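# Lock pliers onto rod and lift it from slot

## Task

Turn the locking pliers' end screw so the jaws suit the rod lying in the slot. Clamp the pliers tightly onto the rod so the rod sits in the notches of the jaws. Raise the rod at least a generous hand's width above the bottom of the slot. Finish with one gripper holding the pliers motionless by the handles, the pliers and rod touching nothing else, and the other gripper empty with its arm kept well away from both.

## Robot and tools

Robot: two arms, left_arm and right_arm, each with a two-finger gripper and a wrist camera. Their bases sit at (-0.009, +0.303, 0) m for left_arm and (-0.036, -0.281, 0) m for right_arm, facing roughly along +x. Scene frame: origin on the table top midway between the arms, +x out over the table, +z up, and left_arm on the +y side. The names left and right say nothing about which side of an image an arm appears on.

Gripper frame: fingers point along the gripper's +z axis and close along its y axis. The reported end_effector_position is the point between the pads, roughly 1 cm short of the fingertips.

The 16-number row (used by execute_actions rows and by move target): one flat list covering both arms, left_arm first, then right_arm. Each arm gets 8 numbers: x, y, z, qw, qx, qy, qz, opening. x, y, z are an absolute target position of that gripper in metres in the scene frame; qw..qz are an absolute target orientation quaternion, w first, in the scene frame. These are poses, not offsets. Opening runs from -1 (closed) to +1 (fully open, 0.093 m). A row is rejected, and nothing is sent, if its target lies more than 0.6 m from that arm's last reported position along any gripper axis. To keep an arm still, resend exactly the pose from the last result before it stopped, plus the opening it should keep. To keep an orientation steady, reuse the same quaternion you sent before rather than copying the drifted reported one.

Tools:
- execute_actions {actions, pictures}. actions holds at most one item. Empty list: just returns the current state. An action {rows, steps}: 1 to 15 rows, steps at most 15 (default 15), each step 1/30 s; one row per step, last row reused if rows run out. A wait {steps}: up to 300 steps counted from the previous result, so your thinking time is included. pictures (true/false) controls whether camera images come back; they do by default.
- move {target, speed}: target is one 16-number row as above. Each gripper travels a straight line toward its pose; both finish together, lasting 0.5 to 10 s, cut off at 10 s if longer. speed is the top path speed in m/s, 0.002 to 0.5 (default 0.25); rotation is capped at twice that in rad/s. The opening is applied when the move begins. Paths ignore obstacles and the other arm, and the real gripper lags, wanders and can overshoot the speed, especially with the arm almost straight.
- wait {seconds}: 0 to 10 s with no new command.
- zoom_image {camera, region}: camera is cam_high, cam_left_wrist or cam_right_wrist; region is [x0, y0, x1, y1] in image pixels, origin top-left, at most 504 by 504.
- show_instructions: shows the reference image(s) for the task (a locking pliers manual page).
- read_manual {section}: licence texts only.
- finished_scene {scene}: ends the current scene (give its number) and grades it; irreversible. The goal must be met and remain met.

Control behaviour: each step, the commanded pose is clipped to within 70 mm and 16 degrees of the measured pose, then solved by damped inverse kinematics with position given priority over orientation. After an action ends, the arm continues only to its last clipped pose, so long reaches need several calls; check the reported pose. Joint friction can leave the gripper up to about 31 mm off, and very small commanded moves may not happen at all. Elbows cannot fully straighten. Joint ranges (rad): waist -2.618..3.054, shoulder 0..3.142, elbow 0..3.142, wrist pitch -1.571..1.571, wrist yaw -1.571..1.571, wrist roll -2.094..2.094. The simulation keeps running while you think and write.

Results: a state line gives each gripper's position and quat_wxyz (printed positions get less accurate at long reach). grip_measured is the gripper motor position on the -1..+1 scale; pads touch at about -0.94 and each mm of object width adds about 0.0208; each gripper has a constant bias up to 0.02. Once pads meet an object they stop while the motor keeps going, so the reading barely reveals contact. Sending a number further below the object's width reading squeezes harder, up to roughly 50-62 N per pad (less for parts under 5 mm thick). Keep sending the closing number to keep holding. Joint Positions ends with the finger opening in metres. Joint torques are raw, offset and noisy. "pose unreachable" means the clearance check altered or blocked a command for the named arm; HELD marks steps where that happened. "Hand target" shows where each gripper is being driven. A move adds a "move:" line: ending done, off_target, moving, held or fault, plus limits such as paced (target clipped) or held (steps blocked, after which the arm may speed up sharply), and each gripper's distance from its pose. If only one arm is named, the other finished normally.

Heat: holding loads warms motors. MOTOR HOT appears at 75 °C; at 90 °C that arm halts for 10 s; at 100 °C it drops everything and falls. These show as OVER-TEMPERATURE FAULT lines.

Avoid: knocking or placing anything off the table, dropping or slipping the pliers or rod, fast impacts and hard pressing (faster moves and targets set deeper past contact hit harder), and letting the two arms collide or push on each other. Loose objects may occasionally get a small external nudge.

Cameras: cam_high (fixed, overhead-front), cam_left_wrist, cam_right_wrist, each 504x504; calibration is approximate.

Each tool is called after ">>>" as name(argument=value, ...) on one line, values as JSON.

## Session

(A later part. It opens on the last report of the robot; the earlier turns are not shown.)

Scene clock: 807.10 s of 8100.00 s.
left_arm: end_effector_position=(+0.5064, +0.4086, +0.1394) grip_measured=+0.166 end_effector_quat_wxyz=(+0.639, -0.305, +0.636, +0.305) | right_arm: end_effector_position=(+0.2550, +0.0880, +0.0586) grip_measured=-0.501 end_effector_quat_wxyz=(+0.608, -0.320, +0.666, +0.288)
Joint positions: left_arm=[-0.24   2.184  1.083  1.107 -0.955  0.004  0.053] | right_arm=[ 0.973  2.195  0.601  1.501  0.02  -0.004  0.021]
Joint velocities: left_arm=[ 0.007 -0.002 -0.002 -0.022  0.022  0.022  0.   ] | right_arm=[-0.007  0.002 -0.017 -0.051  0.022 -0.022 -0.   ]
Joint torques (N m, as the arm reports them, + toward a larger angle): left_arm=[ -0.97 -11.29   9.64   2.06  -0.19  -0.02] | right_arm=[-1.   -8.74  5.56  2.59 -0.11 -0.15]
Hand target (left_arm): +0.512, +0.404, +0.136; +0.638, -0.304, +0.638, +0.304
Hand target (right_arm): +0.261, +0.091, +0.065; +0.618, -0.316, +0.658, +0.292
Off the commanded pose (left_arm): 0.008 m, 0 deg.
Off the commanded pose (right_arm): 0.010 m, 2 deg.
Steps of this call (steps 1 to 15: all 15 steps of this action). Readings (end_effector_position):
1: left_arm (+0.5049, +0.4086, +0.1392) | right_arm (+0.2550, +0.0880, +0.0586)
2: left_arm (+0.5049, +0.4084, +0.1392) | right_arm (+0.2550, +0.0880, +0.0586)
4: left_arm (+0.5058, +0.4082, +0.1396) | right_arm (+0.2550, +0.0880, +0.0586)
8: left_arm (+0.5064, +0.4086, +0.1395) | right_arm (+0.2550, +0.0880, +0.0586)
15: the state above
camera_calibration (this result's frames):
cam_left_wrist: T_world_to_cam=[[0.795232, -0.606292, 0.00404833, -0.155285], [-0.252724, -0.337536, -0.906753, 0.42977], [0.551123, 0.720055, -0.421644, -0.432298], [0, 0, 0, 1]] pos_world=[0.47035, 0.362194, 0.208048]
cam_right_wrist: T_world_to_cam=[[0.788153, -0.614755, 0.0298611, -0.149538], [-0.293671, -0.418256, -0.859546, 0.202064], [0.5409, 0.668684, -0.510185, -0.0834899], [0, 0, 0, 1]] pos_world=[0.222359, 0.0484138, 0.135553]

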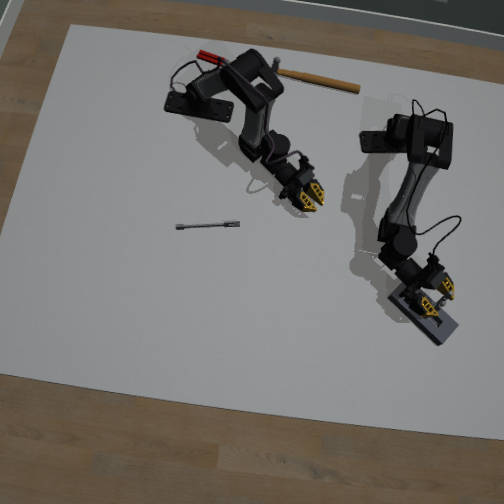

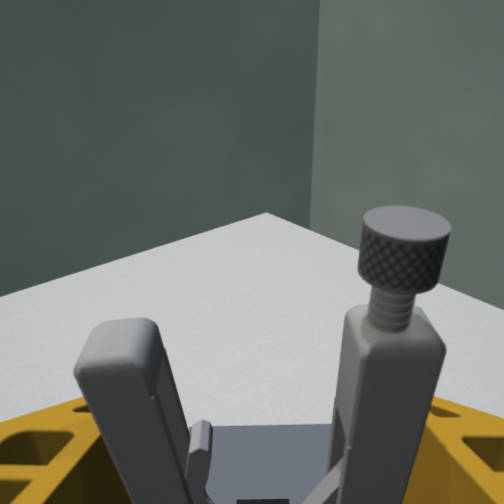

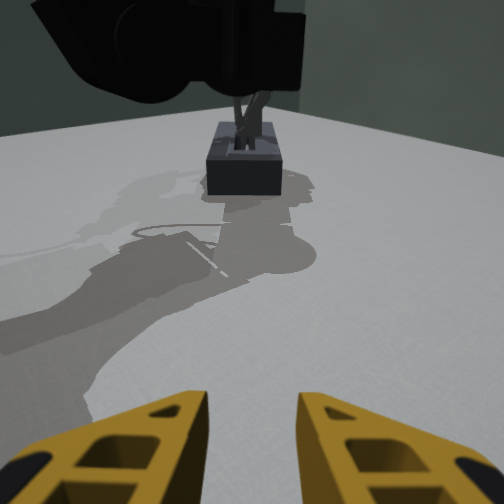

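>>> execute_actions(actions=[{"rows":[[0.512,0.404,0.136,0.638,-0.304,0.638,0.304,0.145,0.2615,0.0913,0.065,0.618,-0.316,0.658,0.292,-0.5],[0.513,0.403,0.136,0.638,-0.304,0.638,0.304,0.13,0.2615,0.0913,0.065,0.618,-0.316,0.658,0.292,-0.5],[0.513,0.403,0.136,0.638,-0.304,0.638,0.304,0.11,0.2615,0.0913,0.065,0.618,-0.316,0.658,0.292,-0.5]],"steps":12}], pictures=false)

>>> execute_actions(actions=[{"rows":[[0.513,0.403,0.136,0.638,-0.304,0.638,0.304,0.095,0.2615,0.0913,0.065,0.618,-0.316,0.658,0.292,-0.5],[0.514,0.402,0.136,0.638,-0.304,0.638,0.304,0.08,0.2615,0.0913,0.065,0.618,-0.316,0.658,0.292,-0.5],[0.514,0.402,0.136,0.638,-0.304,0.638,0.304,0.06,0.2615,0.0913,0.065,0.618,-0.316,0.658,0.292,-0.5]],"steps":12}])

Scene clock: 811.70 s of 8100.00 s.
left_arm: end_effector_position=(+0.5064, +0.4086, +0.1394) grip_measured=+0.118 end_effector_quat_wxyz=(+0.639, -0.305, +0.636, +0.305) | right_arm: end_effector_position=(+0.2550, +0.0880, +0.0586) grip_measured=-0.501 end_effector_quat_wxyz=(+0.608, -0.320, +0.666, +0.288)
Joint positions: left_arm=[-0.24   2.184  1.083  1.107 -0.955  0.004  0.051] | right_arm=[ 0.973  2.195  0.601  1.501  0.02  -0.004  0.021]
Joint velocities: left_arm=[-0.007 -0.002  0.012  0.081 -0.007 -0.066 -0.001] | right_arm=[-0.002 -0.002 -0.007  0.022  0.081 -0.007  0.   ]
Joint torques (N m, as the arm reports them, + toward a larger angle): left_arm=[ -1.21 -11.3   10.29   2.04  -0.21  -0.01] | right_arm=[-1.   -8.81  5.51  2.59 -0.14 -0.15]
Hand target (left_arm): +0.513, +0.403, +0.136; +0.638, -0.304, +0.638, +0.304
Hand target (right_arm): +0.261, +0.091, +0.065; +0.618, -0.316, +0.658, +0.292
Off the commanded pose (left_arm): 0.009 m, 0 deg.
Off the commanded pose (right_arm): 0.010 m, 2 deg.
Steps of this call (steps 1 to 126: nothing new was sent; steps 127 to 138: all 12 steps of this action). Readings (end_effector_position):
127: left_arm (+0.5064, +0.4086, +0.1394) | right_arm (+0.2550, +0.0880, +0.0586)
128: left_arm (+0.5064, +0.4086, +0.1394) | right_arm (+0.2550, +0.0880, +0.0586)
130: left_arm (+0.5064, +0.4086, +0.1394) | right_arm (+0.2550, +0.0880, +0.0586)
134: left_arm (+0.5064, +0.4086, +0.1394) | right_arm (+0.2550, +0.0880, +0.0586)
138: the state above

Scene clock: 812.10 s of 8100.00 s.
left_arm: end_effector_position=(+0.5074, +0.4094, +0.1400) grip_measured=+0.067 end_effector_quat_wxyz=(+0.638, -0.308, +0.635, +0.308) | right_arm: end_effector_position=(+0.2550, +0.0880, +0.0586) grip_measured=-0.501 end_effector_quat_wxyz=(+0.608, -0.320, +0.666, +0.288)
Joint positions: left_arm=[-0.24   2.187  1.093  1.101 -0.964  0.004  0.048] | right_arm=[ 0.973  2.195  0.601  1.501  0.02  -0.004  0.021]
Joint velocities: left_arm=[ 0.012  0.002 -0.027 -0.022  0.037  0.022  0.001] | right_arm=[ 0.012  0.002 -0.022 -0.007 -0.022 -0.007  0.001]
Joint torques (N m, as the arm reports them, + toward a larger angle): left_arm=[ -1.47 -11.38   9.81   2.08  -0.09  -0.02] | right_arm=[-0.99 -8.81  5.57  2.59 -0.12 -0.16]
Hand target (left_arm): +0.514, +0.402, +0.136; +0.638, -0.304, +0.638, +0.304
Hand target (right_arm): +0.261, +0.091, +0.065; +0.618, -0.316, +0.658, +0.292
Off the commanded pose (left_arm): 0.011 m, 1 deg.
Off the commanded pose (right_arm): 0.010 m, 2 deg.
Steps of this call (steps 1 to 12: all 12 steps of this action). Readings (end_effector_position):
1: left_arm (+0.5064, +0.4086, +0.1394) | right_arm (+0.2550, +0.0880, +0.0586)
2: left_arm (+0.5067, +0.4087, +0.1399) | right_arm (+0.2550, +0.0880, +0.0586)
4: left_arm (+0.5073, +0.4090, +0.1399) | right_arm (+0.2550, +0.0880, +0.0586)
8: left_arm (+0.5073, +0.4094, +0.1399) | right_arm (+0.2550, +0.0880, +0.0586)
12: the state above
camera_calibration (this result's frames):
cam_left_wrist: T_world_to_cam=[[0.80029, -0.599597, 0.00439866, -0.160943], [-0.24954, -0.339718, -0.906819, 0.430048], [0.54522, 0.724621, -0.421496, -0.432028], [0, 0, 0, 1]] pos_world=[0.471666, 0.362651, 0.208585]
cam_right_wrist: T_world_to_cam=[[0.788153, -0.614755, 0.0298611, -0.149538], [-0.293671, -0.418256, -0.859546, 0.202064], [0.5409, 0.668684, -0.510185, -0.0834899], [0, 0, 0, 1]] pos_world=[0.222359, 0.0484138, 0.135553]

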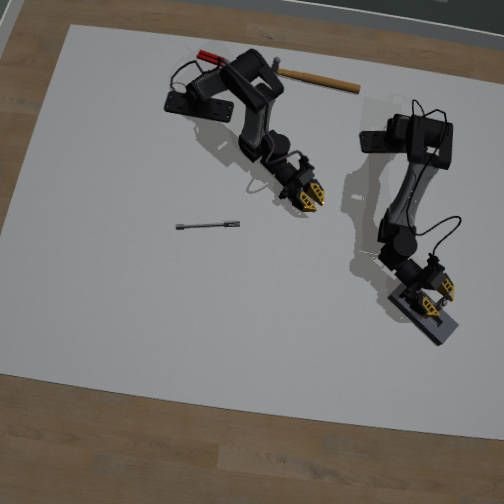

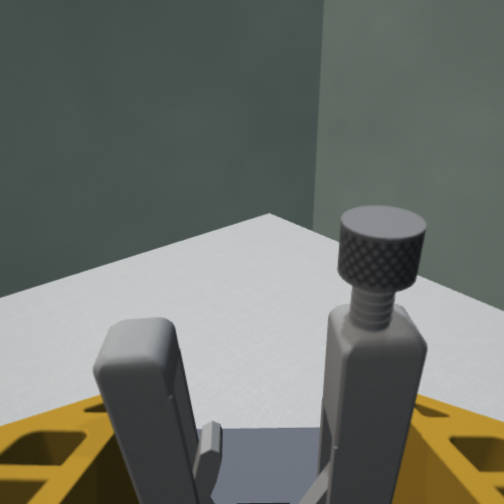

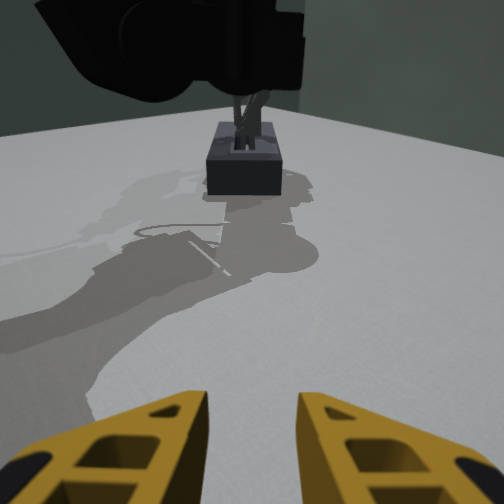

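>>> execute_actions(actions=[{"rows":[[0.515,0.401,0.136,0.641,-0.300,0.640,0.300,0.045,0.2615,0.0913,0.065,0.618,-0.316,0.658,0.292,-0.5],[0.515,0.401,0.136,0.641,-0.300,0.640,0.300,0.03,0.2615,0.0913,0.065,0.618,-0.316,0.658,0.292,-0.5],[0.515,0.401,0.136,0.641,-0.300,0.640,0.300,0.02,0.2615,0.0913,0.065,0.618,-0.316,0.658,0.292,-0.5]],"steps":12}])

>>> zoom_image(camera="cam_right_wrist", region=[205, 85, 285, 165])

Scene clock: 816.87 s of 8100.00 s.
left_arm: end_effector_position=(+0.5090, +0.4059, +0.1400) grip_measured=+0.022 end_effector_quat_wxyz=(+0.640, -0.303, +0.637, +0.304) | right_arm: end_effector_position=(+0.2550, +0.0880, +0.0586) grip_measured=-0.501 end_effector_quat_wxyz=(+0.608, -0.320, +0.666, +0.288)
Joint positions: left_arm=[-0.245  2.187  1.093  1.101 -0.955  0.004  0.046] | right_arm=[ 0.973  2.195  0.601  1.501  0.02  -0.004  0.021]
Joint velocities: left_arm=[-0.002  0.002 -0.002  0.022  0.022 -0.022 -0.001] | right_arm=[ 0.007  0.002 -0.002 -0.007 -0.007 -0.066  0.   ]
Joint torques (N m, as the arm reports them, + toward a larger angle): left_arm=[ -0.86 -11.37   9.55   2.13  -0.09  -0.03] | right_arm=[-1.   -8.81  5.54  2.59 -0.12 -0.16]
Hand target (left_arm): +0.515, +0.401, +0.136; +0.641, -0.300, +0.640, +0.300
Hand target (right_arm): +0.261, +0.091, +0.065; +0.618, -0.316, +0.658, +0.292
Off the commanded pose (left_arm): 0.009 m, 1 deg.
Off the commanded pose (right_arm): 0.010 m, 2 deg.
Steps of this call (steps 1 to 131: nothing new was sent; steps 132 to 143: all 12 steps of this action). Readings (end_effector_position):
132: left_arm (+0.5075, +0.4093, +0.1400) | right_arm (+0.2550, +0.0880, +0.0586)
133: left_arm (+0.5076, +0.4092, +0.1400) | right_arm (+0.2550, +0.0880, +0.0586)
135: left_arm (+0.5082, +0.4082, +0.1400) | right_arm (+0.2550, +0.0880, +0.0586)
139: left_arm (+0.5090, +0.4063, +0.1400) | right_arm (+0.2550, +0.0880, +0.0586)
143: the state above
camera_calibration (this result's frames):
cam_left_wrist: T_world_to_cam=[[0.791981, -0.61053, 0.00436416, -0.155698], [-0.254178, -0.336202, -0.906842, 0.430224], [0.555122, 0.717092, -0.421449, -0.432397], [0, 0, 0, 1]] pos_world=[0.472696, 0.359652, 0.208591]
cam_right_wrist: T_world_to_cam=[[0.788153, -0.614755, 0.0298611, -0.149538], [-0.293671, -0.418256, -0.859546, 0.202064], [0.5409, 0.668684, -0.510185, -0.0834899], [0, 0, 0, 1]] pos_world=[0.222359, 0.0484138, 0.135553]

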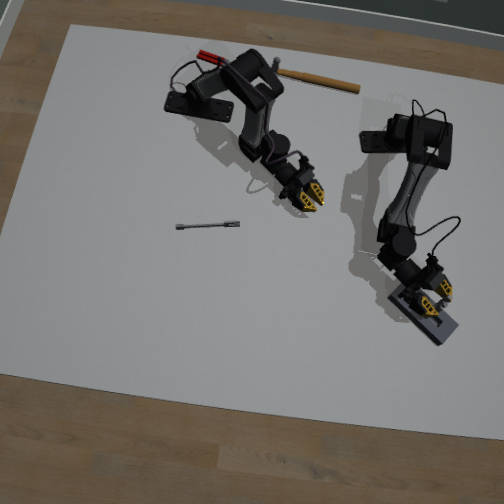

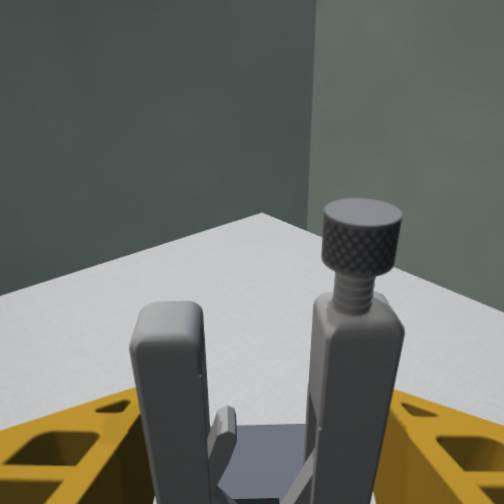

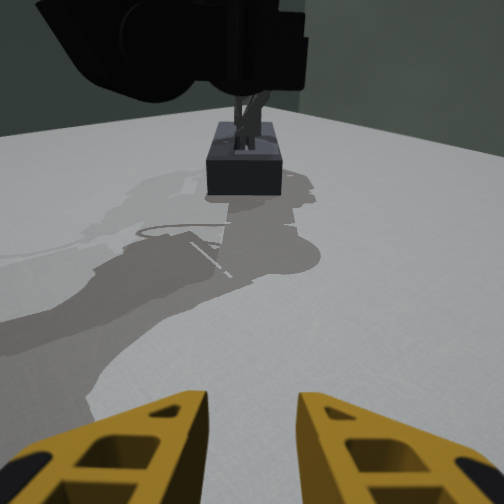

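Region (205, 85, 285, 165) of cam_right_wrist's 504x504 image, scaled by 6.300, with more detail than that image has.

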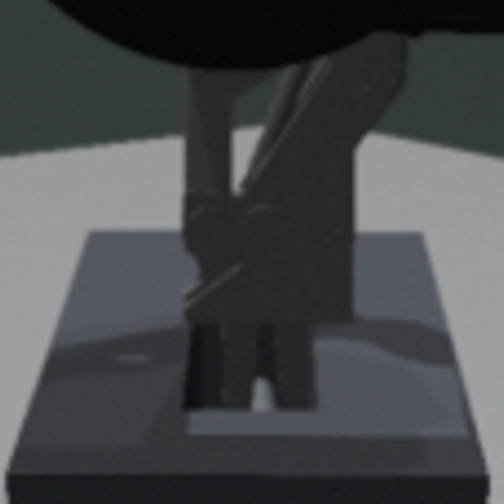

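>>> execute_actions(actions=[{"rows":[[0.515,0.401,0.136,0.641,-0.300,0.640,0.300,0.0,0.2615,0.0913,0.065,0.618,-0.316,0.658,0.292,-0.5],[0.515,0.401,0.136,0.641,-0.300,0.640,0.300,-0.02,0.2615,0.0913,0.065,0.618,-0.316,0.658,0.292,-0.5],[0.515,0.401,0.136,0.641,-0.300,0.640,0.300,-0.04,0.2615,0.0913,0.065,0.618,-0.316,0.658,0.292,-0.5],[0.515,0.401,0.136,0.641,-0.300,0.640,0.300,-0.06,0.2615,0.0913,0.065,0.618,-0.316,0.658,0.292,-0.5],[0.515,0.401,0.136,0.641,-0.300,0.640,0.300,-0.08,0.2615,0.0913,0.065,0.618,-0.316,0.658,0.292,-0.5],[0.515,0.401,0.136,0.641,-0.300,0.640,0.300,-0.10,0.2615,0.0913,0.065,0.618,-0.316,0.658,0.292,-0.5]],"steps":14}], pictures=false)

>>> execute_actions(actions=[{"rows":[[0.512,0.404,0.14,0.641,-0.300,0.640,0.300,-0.12,0.2615,0.0913,0.065,0.618,-0.316,0.658,0.292,-0.5],[0.512,0.404,0.14,0.641,-0.300,0.640,0.300,-0.14,0.2615,0.0913,0.065,0.618,-0.316,0.658,0.292,-0.5],[0.512,0.404,0.14,0.641,-0.300,0.640,0.300,-0.16,0.2615,0.0913,0.065,0.618,-0.316,0.658,0.292,-0.5]],"steps":12}], pictures=false)

>>> move(target=[0.51,0.404,0.22,0.641,-0.300,0.640,0.300,-0.16,0.2615,0.0913,0.065,0.618,-0.316,0.658,0.292,-0.5], speed=0.04)

>>> zoom_image(camera="cam_right_wrist", region=[190, 20, 310, 140])

Scene clock: 831.57 s of 8100.00 s.
left_arm: end_effector_position=(+0.5092, +0.4058, +0.1400) grip_measured=-0.088 end_effector_quat_wxyz=(+0.640, -0.303, +0.637, +0.303) | right_arm: end_effector_position=(+0.2550, +0.0880, +0.0586) grip_measured=-0.501 end_effector_quat_wxyz=(+0.608, -0.320, +0.666, +0.288)
Joint positions: left_arm=[-0.245  2.187  1.093  1.101 -0.954  0.004  0.041] | right_arm=[ 0.973  2.195  0.601  1.501  0.02  -0.004  0.021]
Joint velocities: left_arm=[-0.007 -0.012 -0.007  0.037 -0.007 -0.007 -0.   ] | right_arm=[-0.012  0.017 -0.007  0.007  0.007 -0.037  0.002]
Joint torques (N m, as the arm reports them, + toward a larger angle): left_arm=[ -0.83 -11.38   9.53   2.12  -0.08   0.02] | right_arm=[-1.04 -8.8   5.56  2.6  -0.14 -0.14]
Hand target (left_arm): +0.515, +0.401, +0.136; +0.641, -0.300, +0.640, +0.300
Hand target (right_arm): +0.261, +0.091, +0.065; +0.618, -0.316, +0.658, +0.292
Off the commanded pose (left_arm): 0.009 m, 1 deg.
Off the commanded pose (right_arm): 0.010 m, 2 deg.
Steps of this call (steps 1 to 427: nothing new was sent; steps 428 to 441: all 14 steps of this action). Readings (end_effector_position):
428: left_arm (+0.5091, +0.4059, +0.1400) | right_arm (+0.2550, +0.0880, +0.0586)
429: left_arm (+0.5091, +0.4059, +0.1400) | right_arm (+0.2550, +0.0880, +0.0586)
431: left_arm (+0.5091, +0.4058, +0.1400) | right_arm (+0.2550, +0.0880, +0.0586)
435: left_arm (+0.5092, +0.4058, +0.1400) | right_arm (+0.2550, +0.0880, +0.0586)
441: the state above

Scene clock: 831.97 s of 8100.00 s.
left_arm: end_effector_position=(+0.5094, +0.4056, +0.1400) grip_measured=-0.142 end_effector_quat_wxyz=(+0.641, -0.302, +0.638, +0.303) | right_arm: end_effector_position=(+0.2550, +0.0880, +0.0586) grip_measured=-0.501 end_effector_quat_wxyz=(+0.608, -0.320, +0.666, +0.288)
Joint positions: left_arm=[-0.245  2.187  1.093  1.101 -0.952  0.004  0.038] | right_arm=[ 0.973  2.195  0.601  1.501  0.02  -0.004  0.021]
Joint velocities: left_arm=[ 0.002  0.002 -0.002  0.022  0.007  0.007 -0.001] | right_arm=[ 0.017 -0.002 -0.002 -0.051 -0.007  0.051 -0.   ]
Joint torques (N m, as the arm reports them, + toward a larger angle): left_arm=[ -0.51 -13.32   8.18   2.07  -0.02  -0.01] | right_arm=[-0.98 -8.85  5.56  2.59 -0.14 -0.15]
Hand target (left_arm): +0.512, +0.404, +0.140; +0.641, -0.300, +0.640, +0.300
Hand target (right_arm): +0.261, +0.091, +0.065; +0.618, -0.316, +0.658, +0.292
Off the commanded pose (left_arm): 0.003 m, 0 deg.
Off the commanded pose (right_arm): 0.010 m, 2 deg.
Steps of this call (steps 1 to 12: all 12 steps of this action). Readings (end_effector_position):
1: left_arm (+0.5092, +0.4057, +0.1400) | right_arm (+0.2550, +0.0880, +0.0586)
2: left_arm (+0.5093, +0.4057, +0.1400) | right_arm (+0.2550, +0.0880, +0.0586)
4: left_arm (+0.5094, +0.4056, +0.1400) | right_arm (+0.2550, +0.0880, +0.0586)
8: left_arm (+0.5094, +0.4056, +0.1400) | right_arm (+0.2550, +0.0880, +0.0586)
12: the state above

Scene clock: 834.50 s of 8100.00 s.
left_arm: end_effector_position=(+0.5054, +0.4050, +0.1931) grip_measured=-0.142 end_effector_quat_wxyz=(+0.617, -0.286, +0.663, +0.312) | right_arm: end_effector_position=(+0.2550, +0.0880, +0.0586) grip_measured=-0.501 end_effector_quat_wxyz=(+0.608, -0.320, +0.666, +0.288)
Joint positions: left_arm=[-0.244  1.998  1.13   0.795 -0.942  0.003  0.038] | right_arm=[ 0.973  2.195  0.601  1.501  0.02  -0.004  0.021]
Joint velocities: left_arm=[-0.007 -0.002 -0.002 -0.037  0.022  0.022 -0.001] | right_arm=[-0.012 -0.007 -0.007 -0.007  0.037 -0.022 -0.001]
Joint torques (N m, as the arm reports them, + toward a larger angle): left_arm=[ -0.41 -14.9   11.76   2.51  -0.2    0.03] | right_arm=[-1.   -8.78  5.55  2.6  -0.13 -0.16]
Hand target (left_arm): +0.508, +0.404, +0.220; +0.641, -0.300, +0.640, +0.300
Hand target (right_arm): +0.261, +0.091, +0.065; +0.618, -0.316, +0.658, +0.292
Off the commanded pose (left_arm): 0.027 m, 4 deg.
Off the commanded pose (right_arm): 0.010 m, 2 deg.
move: off_target (left_arm)
camera_calibration (this result's frames):
cam_left_wrist: T_world_to_cam=[[0.781815, -0.620604, -0.0601353, -0.131944], [-0.329106, -0.328823, -0.885192, 0.507923], [0.52958, 0.711847, -0.461323, -0.384635], [0, 0, 0, 1]] pos_world=[0.474011, 0.358934, 0.264234]
cam_right_wrist: T_world_to_cam=[[0.788153, -0.614755, 0.0298611, -0.149538], [-0.293671, -0.418256, -0.859546, 0.202064], [0.5409, 0.668684, -0.510185, -0.0834899], [0, 0, 0, 1]] pos_world=[0.222359, 0.0484138, 0.135553]

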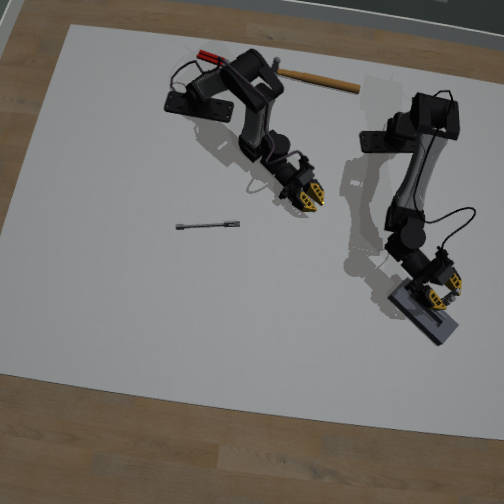

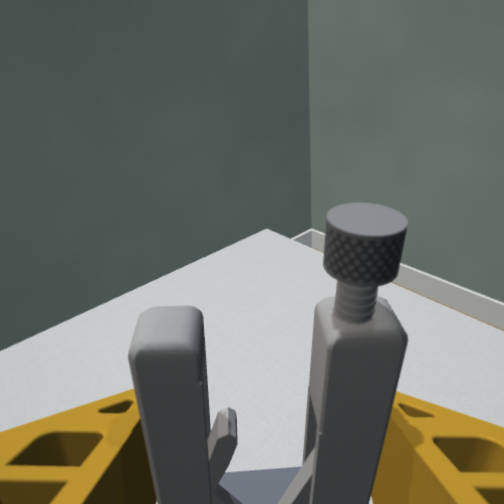

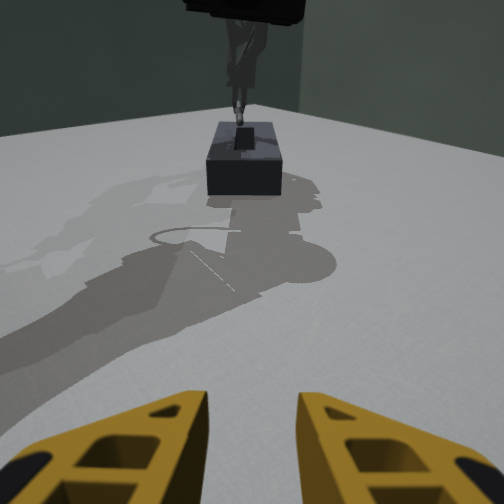

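Region (190, 20, 310, 140) of cam_right_wrist's 504x504 image, scaled by 4.200, with more detail than that image has.

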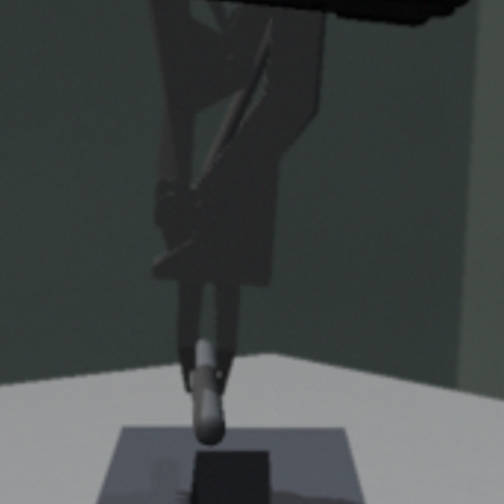

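>>> move(target=[0.44,0.30,0.27,0.67,-0.2,0.65,0.26,-0.16,0.25,-0.12,0.25,0.0729,-0.2124,0.9583,0.1764,-0.55], speed=0.15)

>>> move(target=[0.312,0.017,0.19,0.7168,0.1764,0.6716,0.0591,-0.16,0.27,-0.08,0.28,0.0729,-0.2124,0.9583,0.1764,-0.55], speed=0.15)

Scene clock: 849.23 s of 8100.00 s.
left_arm: end_effector_position=(+0.4464, +0.3005, +0.2595) grip_measured=-0.142 end_effector_quat_wxyz=(+0.663, -0.197, +0.670, +0.269) | right_arm: end_effector_position=(+0.2510, -0.1184, +0.2507) grip_measured=-0.548 end_effector_quat_wxyz=(+0.073, -0.218, +0.957, +0.178)
Joint positions: left_arm=[-0.498  1.673  0.92   0.796 -0.992  0.136  0.038] | right_arm=[ 0.409  1.681  1.863 -1.555 -0.336 -0.068  0.019]
Joint velocities: left_arm=[-0.017  0.002  0.002 -0.037 -0.022  0.022  0.   ] | right_arm=[-0.007 -0.002 -0.007 -0.051 -0.037 -0.007 -0.   ]
Joint torques (N m, as the arm reports them, + toward a larger angle): left_arm=[ -0.7  -11.61   7.14   2.63  -0.16   0.11] | right_arm=[-0.78 -6.21  7.86  0.76 -0.3  -0.26]
Hand target (left_arm): +0.440, +0.300, +0.269; +0.676, -0.205, +0.658, +0.261
Hand target (right_arm): +0.253, -0.119, +0.252; +0.069, -0.218, +0.957, +0.180
Off the commanded pose (left_arm): 0.012 m, 2 deg.
Off the commanded pose (right_arm): 0.002 m, 1 deg.
move: off_target (left_arm)
camera_calibration (this result's frames):
cam_left_wrist: T_world_to_cam=[[0.641986, -0.76069, -0.0959412, -0.0328287], [-0.363273, -0.191588, -0.911771, 0.493757], [0.675194, 0.620197, -0.399335, -0.30188], [0, 0, 0, 1]] pos_world=[0.404272, 0.25685, 0.326493]
cam_right_wrist: T_world_to_cam=[[0.467416, -0.825085, -0.317421, -0.1363], [-0.821404, -0.538083, 0.189109, 0.134987], [-0.326831, 0.172338, -0.929237, 0.418769], [0, 0, 0, 1]] pos_world=[0.311454, -0.111995, 0.320343]

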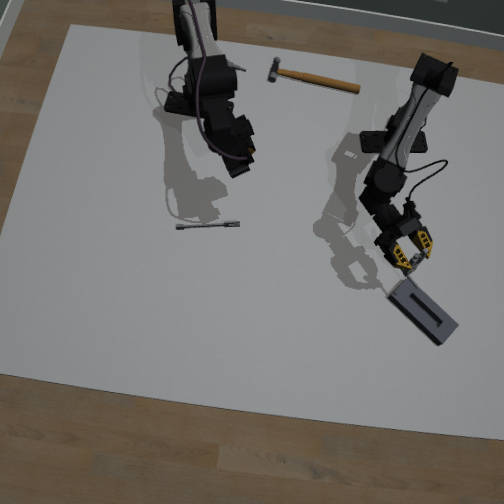

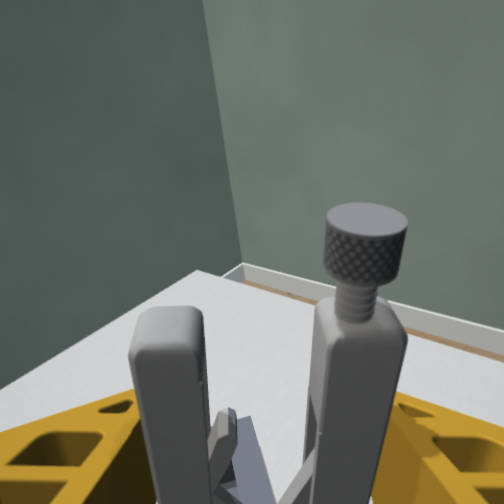

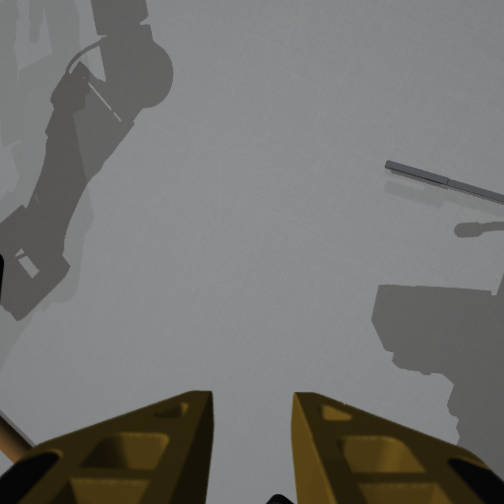

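Scene clock: 852.47 s of 8100.00 s.
left_arm: end_effector_position=(+0.3159, +0.0186, +0.1805) grip_measured=-0.142 end_effector_quat_wxyz=(+0.704, +0.180, +0.684, +0.066) | right_arm: end_effector_position=(+0.2692, -0.0815, +0.2797) grip_measured=-0.548 end_effector_quat_wxyz=(+0.110, -0.208, +0.953, +0.189)
Joint positions: left_arm=[-1.195  1.745  0.634  1.111 -0.854  0.35   0.038] | right_arm=[ 0.496  1.774  2.077 -1.563 -0.319  0.055  0.019]
Joint velocities: left_arm=[-0.012  0.012 -0.002 -0.051  0.007 -0.037 -0.001] | right_arm=[-0.002 -0.002 -0.017  0.037  0.051  0.007 -0.002]
Joint torques (N m, as the arm reports them, + toward a larger angle): left_arm=[-0.72 -8.08  8.17  2.82 -0.1   0.12] | right_arm=[ 0.31 -6.79  7.73  1.01 -0.18 -0.11]
Hand target (left_arm): +0.315, +0.015, +0.190; +0.717, +0.171, +0.674, +0.054
Hand target (right_arm): +0.270, -0.080, +0.279; +0.106, -0.206, +0.955, +0.186
Off the commanded pose (left_arm): 0.010 m, 2 deg.
Off the commanded pose (right_arm): 0.002 m, 5 deg.
joint sent to its limit (right arm) — the command would take joint 4 (wrist pitch) past its lower limit, so that joint was sent only as far as its limit.
move: off_target (right_arm)
camera_calibration (this result's frames):
cam_left_wrist: T_world_to_cam=[[-0.127087, -0.931591, -0.340569, 0.119241], [-0.370544, 0.363084, -0.854908, 0.302074], [0.920079, 0.0175481, -0.391339, -0.138099], [0, 0, 0, 1]] pos_world=[0.254147, 0.00382868, 0.244812]
cam_right_wrist: T_world_to_cam=[[0.462731, -0.826113, -0.321585, -0.102838], [-0.84665, -0.519367, 0.115939, 0.193143], [-0.262799, 0.218622, -0.939756, 0.43473], [0, 0, 0, 1]] pos_world=[0.325357, -0.0796846, 0.353076]

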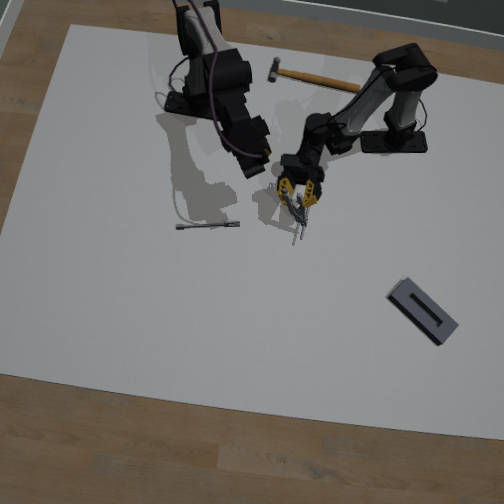

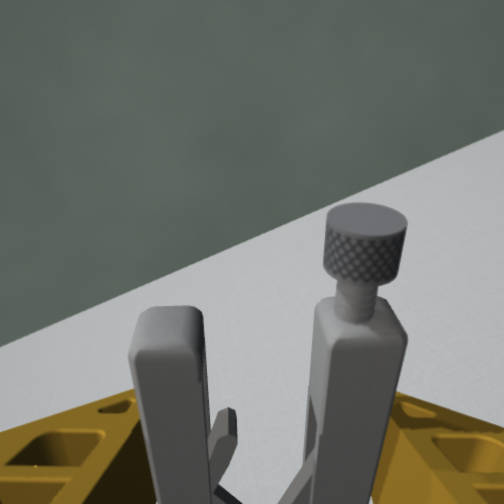

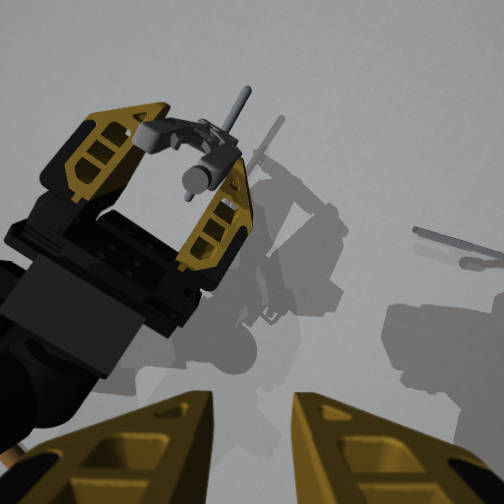

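>>> move(target=[0.312,0.017,0.19,0.7168,0.1764,0.6716,0.0591,-0.16,0.298,-0.021,0.245,0.0729,-0.2124,0.9583,0.1764,-0.55], speed=0.08)

Scene clock: 859.03 s of 8100.00 s.
left_arm: end_effector_position=(+0.3159, +0.0186, +0.1816) grip_measured=-0.142 end_effector_quat_wxyz=(+0.705, +0.184, +0.681, +0.070) | right_arm: end_effector_position=(+0.2972, -0.0219, +0.2434) grip_measured=-0.548 end_effector_quat_wxyz=(+0.074, -0.215, +0.957, +0.179)
Joint positions: left_arm=[-1.195  1.745  0.634  1.117 -0.853  0.367  0.038] | right_arm=[ 0.61   2.025  2.281 -1.562 -0.29   0.145  0.019]
Joint velocities: left_arm=[-0.012 -0.002  0.002  0.066  0.007  0.022  0.003] | right_arm=[-0.012  0.002 -0.002  0.007  0.007 -0.037  0.   ]
Joint torques (N m, as the arm reports them, + toward a larger angle): left_arm=[-0.9  -9.26  6.54  2.82 -0.11  0.13] | right_arm=[ 0.23 -9.85  7.74  0.89 -0.17 -0.07]
Hand target (left_arm): +0.312, +0.017, +0.190; +0.716, +0.176, +0.672, +0.059
Hand target (right_arm): +0.297, -0.021, +0.245; +0.074, -0.213, +0.958, +0.176
Off the commanded pose (left_arm): 0.009 m, 2 deg.
Off the commanded pose (right_arm): 0.002 m, 0 deg.
move: done
camera_calibration (this result's frames):
cam_left_wrist: T_world_to_cam=[[-0.12542, -0.927498, -0.35216, 0.121044], [-0.365501, 0.373193, -0.852723, 0.300817], [0.922323, 0.0217661, -0.385807, -0.139464], [0, 0, 0, 1]] pos_world=[0.253761, 0.00304124, 0.245334]
cam_right_wrist: T_world_to_cam=[[0.4616, -0.827799, -0.318863, -0.078566], [-0.825171, -0.532619, 0.188175, 0.227766], [-0.325604, 0.176255, -0.928933, 0.410103], [0, 0, 0, 1]] pos_world=[0.357743, -0.0160072, 0.313046]

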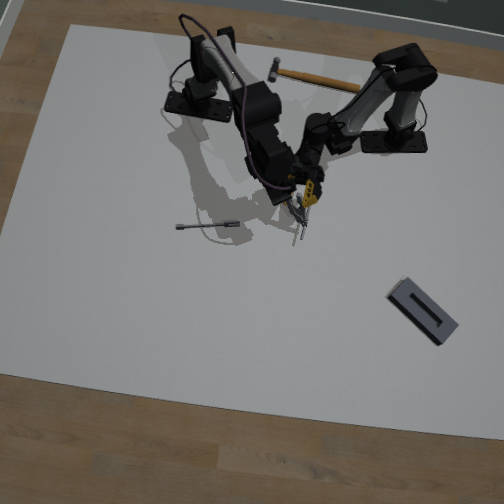

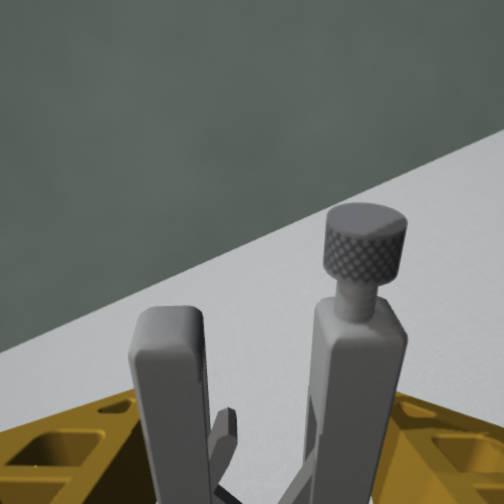

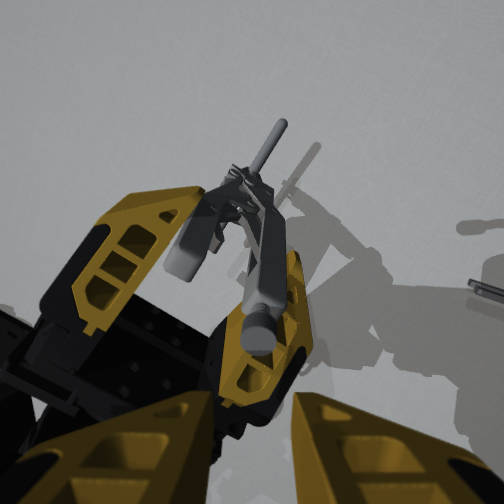

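>>> move(target=[0.312,0.017,0.19,0.7168,0.1764,0.6716,0.0591,-0.16,0.293,-0.016,0.217,0.0729,-0.2124,0.9583,0.1764,-0.55], speed=0.04)

Scene clock: 864.57 s of 8100.00 s.
left_arm: end_effector_position=(+0.3159, +0.0186, +0.1800) grip_measured=-0.142 end_effector_quat_wxyz=(+0.703, +0.187, +0.683, +0.072) | right_arm: end_effector_position=(+0.2940, -0.0191, +0.2120) grip_measured=-0.548 end_effector_quat_wxyz=(+0.060, -0.211, +0.960, +0.174)
Joint positions: left_arm=[-1.195  1.745  0.634  1.108 -0.854  0.367  0.038] | right_arm=[ 0.621  1.983  2.09  -1.439 -0.286  0.161  0.019]
Joint velocities: left_arm=[ 0.002  0.012  0.002 -0.037  0.022 -0.037 -0.002] | right_arm=[-0.012 -0.002  0.002 -0.095  0.037  0.037 -0.002]
Joint torques (N m, as the arm reports them, + toward a larger angle): left_arm=[-1.04 -9.35  6.53  2.92 -0.13  0.12] | right_arm=[  0.48 -12.5    5.39   1.25  -0.17  -0.04]
Hand target (left_arm): +0.312, +0.017, +0.190; +0.716, +0.176, +0.673, +0.059
Hand target (right_arm): +0.293, -0.016, +0.217; +0.073, -0.212, +0.958, +0.176
Off the commanded pose (left_arm): 0.011 m, 3 deg.
Off the commanded pose (right_arm): 0.006 m, 2 deg.
move: off_target (left_arm)
camera_calibration (this result's frames):
cam_left_wrist: T_world_to_cam=[[-0.12661, -0.924874, -0.358577, 0.122039], [-0.369338, 0.379448, -0.848297, 0.299776], [0.92063, 0.0250336, -0.389633, -0.138912], [0, 0, 0, 1]] pos_world=[0.254056, 0.00259906, 0.243935]
cam_right_wrist: T_world_to_cam=[[0.449153, -0.835158, -0.317448, -0.0816049], [-0.822269, -0.525373, 0.218763, 0.22531], [-0.34948, 0.162769, -0.922697, 0.384858], [0, 0, 0, 1]] pos_world=[0.356419, -0.0124242, 0.279913]

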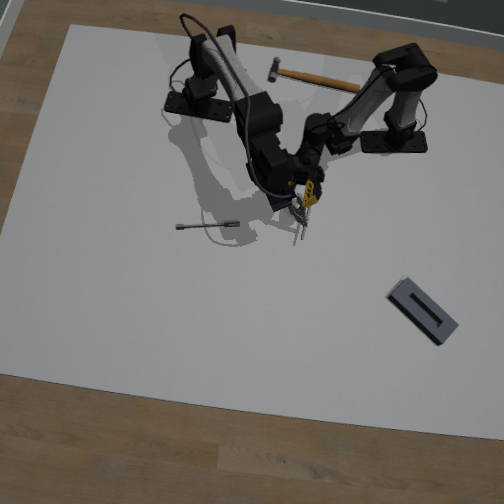

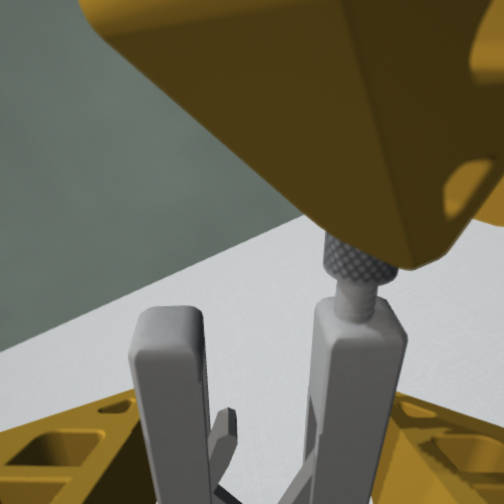

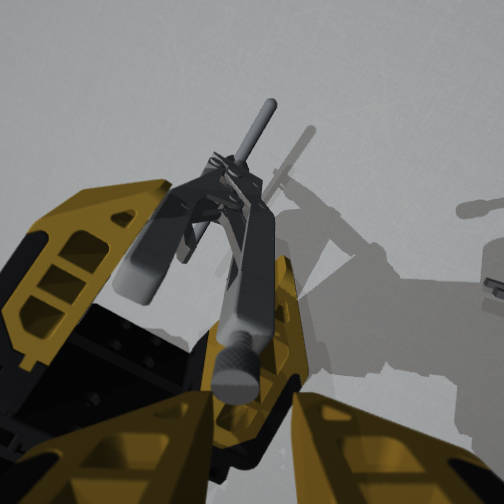

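>>> move(target=[0.312,0.017,0.19,0.7168,0.1764,0.6716,0.0591,-0.16,0.294,-0.008,0.211,0.0729,-0.2124,0.9583,0.1764,-0.55], speed=0.02)

Scene clock: 872.33 s of 8100.00 s.
left_arm: end_effector_position=(+0.3160, +0.0190, +0.1805) grip_measured=-0.142 end_effector_quat_wxyz=(+0.703, +0.185, +0.682, +0.072) | right_arm: end_effector_position=(+0.2963, -0.0125, +0.2131) grip_measured=-0.549 end_effector_quat_wxyz=(+0.072, -0.211, +0.959, +0.174)
Joint positions: left_arm=[-1.195  1.745  0.634  1.111 -0.856  0.367  0.038] | right_arm=[ 0.635  1.983  2.09  -1.413 -0.274  0.176  0.019]
Joint velocities: left_arm=[-0.007 -0.017 -0.012  0.022  0.022  0.007  0.   ] | right_arm=[-0.007 -0.002  0.002 -0.022 -0.022  0.051  0.001]
Joint torques (N m, as the arm reports them, + toward a larger angle): left_arm=[-1.   -9.32  6.51  2.84 -0.1   0.12] | right_arm=[  0.61 -11.38   4.99   1.21  -0.22  -0.06]
Hand target (left_arm): +0.312, +0.017, +0.190; +0.716, +0.176, +0.672, +0.059
Hand target (right_arm): +0.294, -0.008, +0.211; +0.073, -0.213, +0.958, +0.176
Off the commanded pose (left_arm): 0.011 m, 3 deg.
Off the commanded pose (right_arm): 0.005 m, 0 deg.
move: off_target (left_arm)
camera_calibration (this result's frames):
cam_left_wrist: T_world_to_cam=[[-0.124414, -0.92581, -0.356927, 0.121516], [-0.369037, 0.377092, -0.849478, 0.300197], [0.92105, 0.0260325, -0.388574, -0.139146], [0, 0, 0, 1]] pos_world=[0.254063, 0.00292171, 0.244314]
cam_right_wrist: T_world_to_cam=[[0.454108, -0.834683, -0.311591, -0.0794985], [-0.828368, -0.524307, 0.197251, 0.236831], [-0.328011, 0.168539, -0.929518, 0.380671], [0, 0, 0, 1]] pos_world=[0.357149, -0.00634194, 0.282354]

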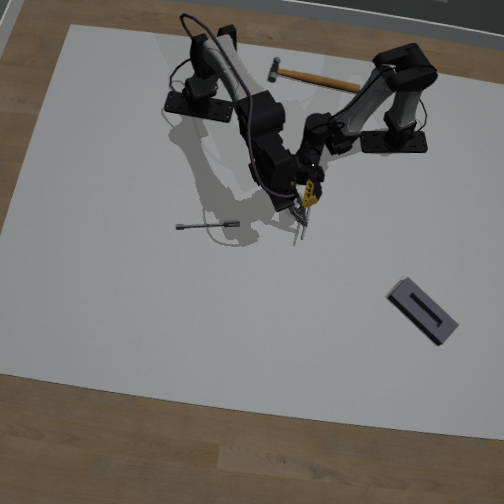

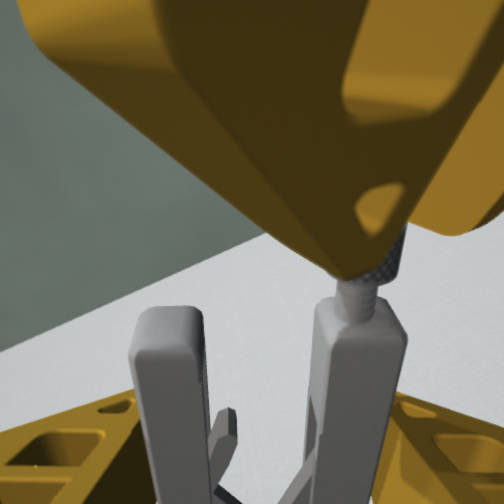

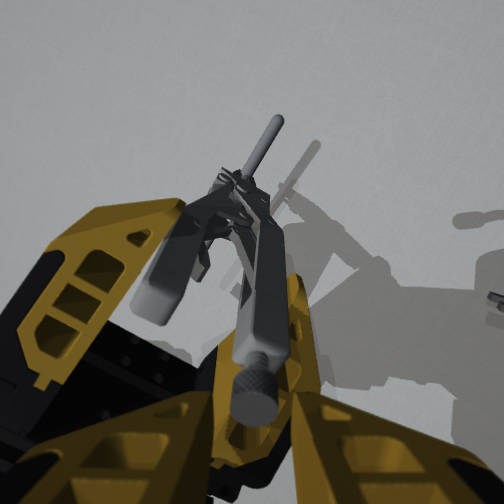

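Centred. Descend ~8 mm.

>>> move(target=[0.312,0.017,0.19,0.7168,0.1764,0.6716,0.0591,-0.16,0.293,-0.006,0.201,0.0729,-0.2124,0.9583,0.1764,-0.55], speed=0.015)

Scene clock: 875.87 s of 8100.00 s.
left_arm: end_effector_position=(+0.3161, +0.0203, +0.1754) grip_measured=-0.142 end_effector_quat_wxyz=(+0.696, +0.192, +0.687, +0.082) | right_arm: end_effector_position=(+0.3010, -0.0100, +0.2013) grip_measured=-0.549 end_effector_quat_wxyz=(+0.077, -0.207, +0.959, +0.175)
Joint positions: left_arm=[-1.195  1.745  0.634  1.083 -0.863  0.367  0.038] | right_arm=[ 0.635  1.977  2.028 -1.347 -0.271  0.185  0.019]
Joint velocities: left_arm=[ 0.002 -0.002 -0.012 -0.066  0.007  0.022 -0.   ] | right_arm=[ 0.007 -0.017 -0.007 -0.007  0.022 -0.022 -0.001]
Joint torques (N m, as the arm reports them, + toward a larger angle): left_arm=[-1.05 -9.52  6.47  3.16 -0.05  0.08] | right_arm=[  1.11 -12.14   5.22   1.12  -0.23  -0.09]
Hand target (left_arm): +0.312, +0.018, +0.190; +0.716, +0.176, +0.673, +0.059
Hand target (right_arm): +0.293, -0.006, +0.201; +0.073, -0.212, +0.958, +0.176
Off the commanded pose (left_arm): 0.016 m, 4 deg.
Off the commanded pose (right_arm): 0.009 m, 1 deg.
move: off_target (left_arm)
camera_calibration (this result's frames):
cam_left_wrist: T_world_to_cam=[[-0.122634, -0.918154, -0.376767, 0.123732], [-0.384043, 0.39396, -0.835049, 0.297348], [0.915135, 0.0422892, -0.400923, -0.137584], [0, 0, 0, 1]] pos_world=[0.255276, 0.00228058, 0.239758]
cam_right_wrist: T_world_to_cam=[[0.448699, -0.837446, -0.312015, -0.0815242], [-0.834584, -0.517513, 0.188813, 0.247992], [-0.319593, 0.175682, -0.931126, 0.368675], [0, 0, 0, 1]] pos_world=[0.361376, -0.00470284, 0.271022]

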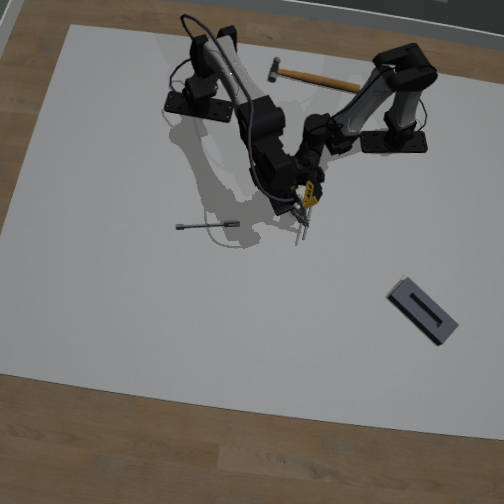

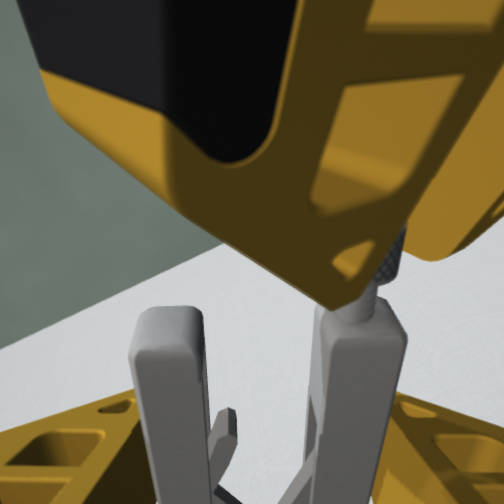

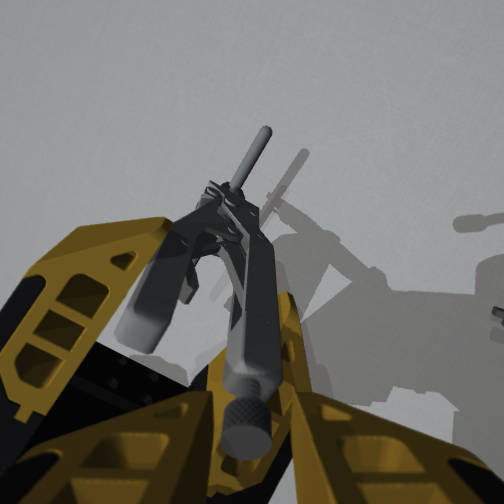

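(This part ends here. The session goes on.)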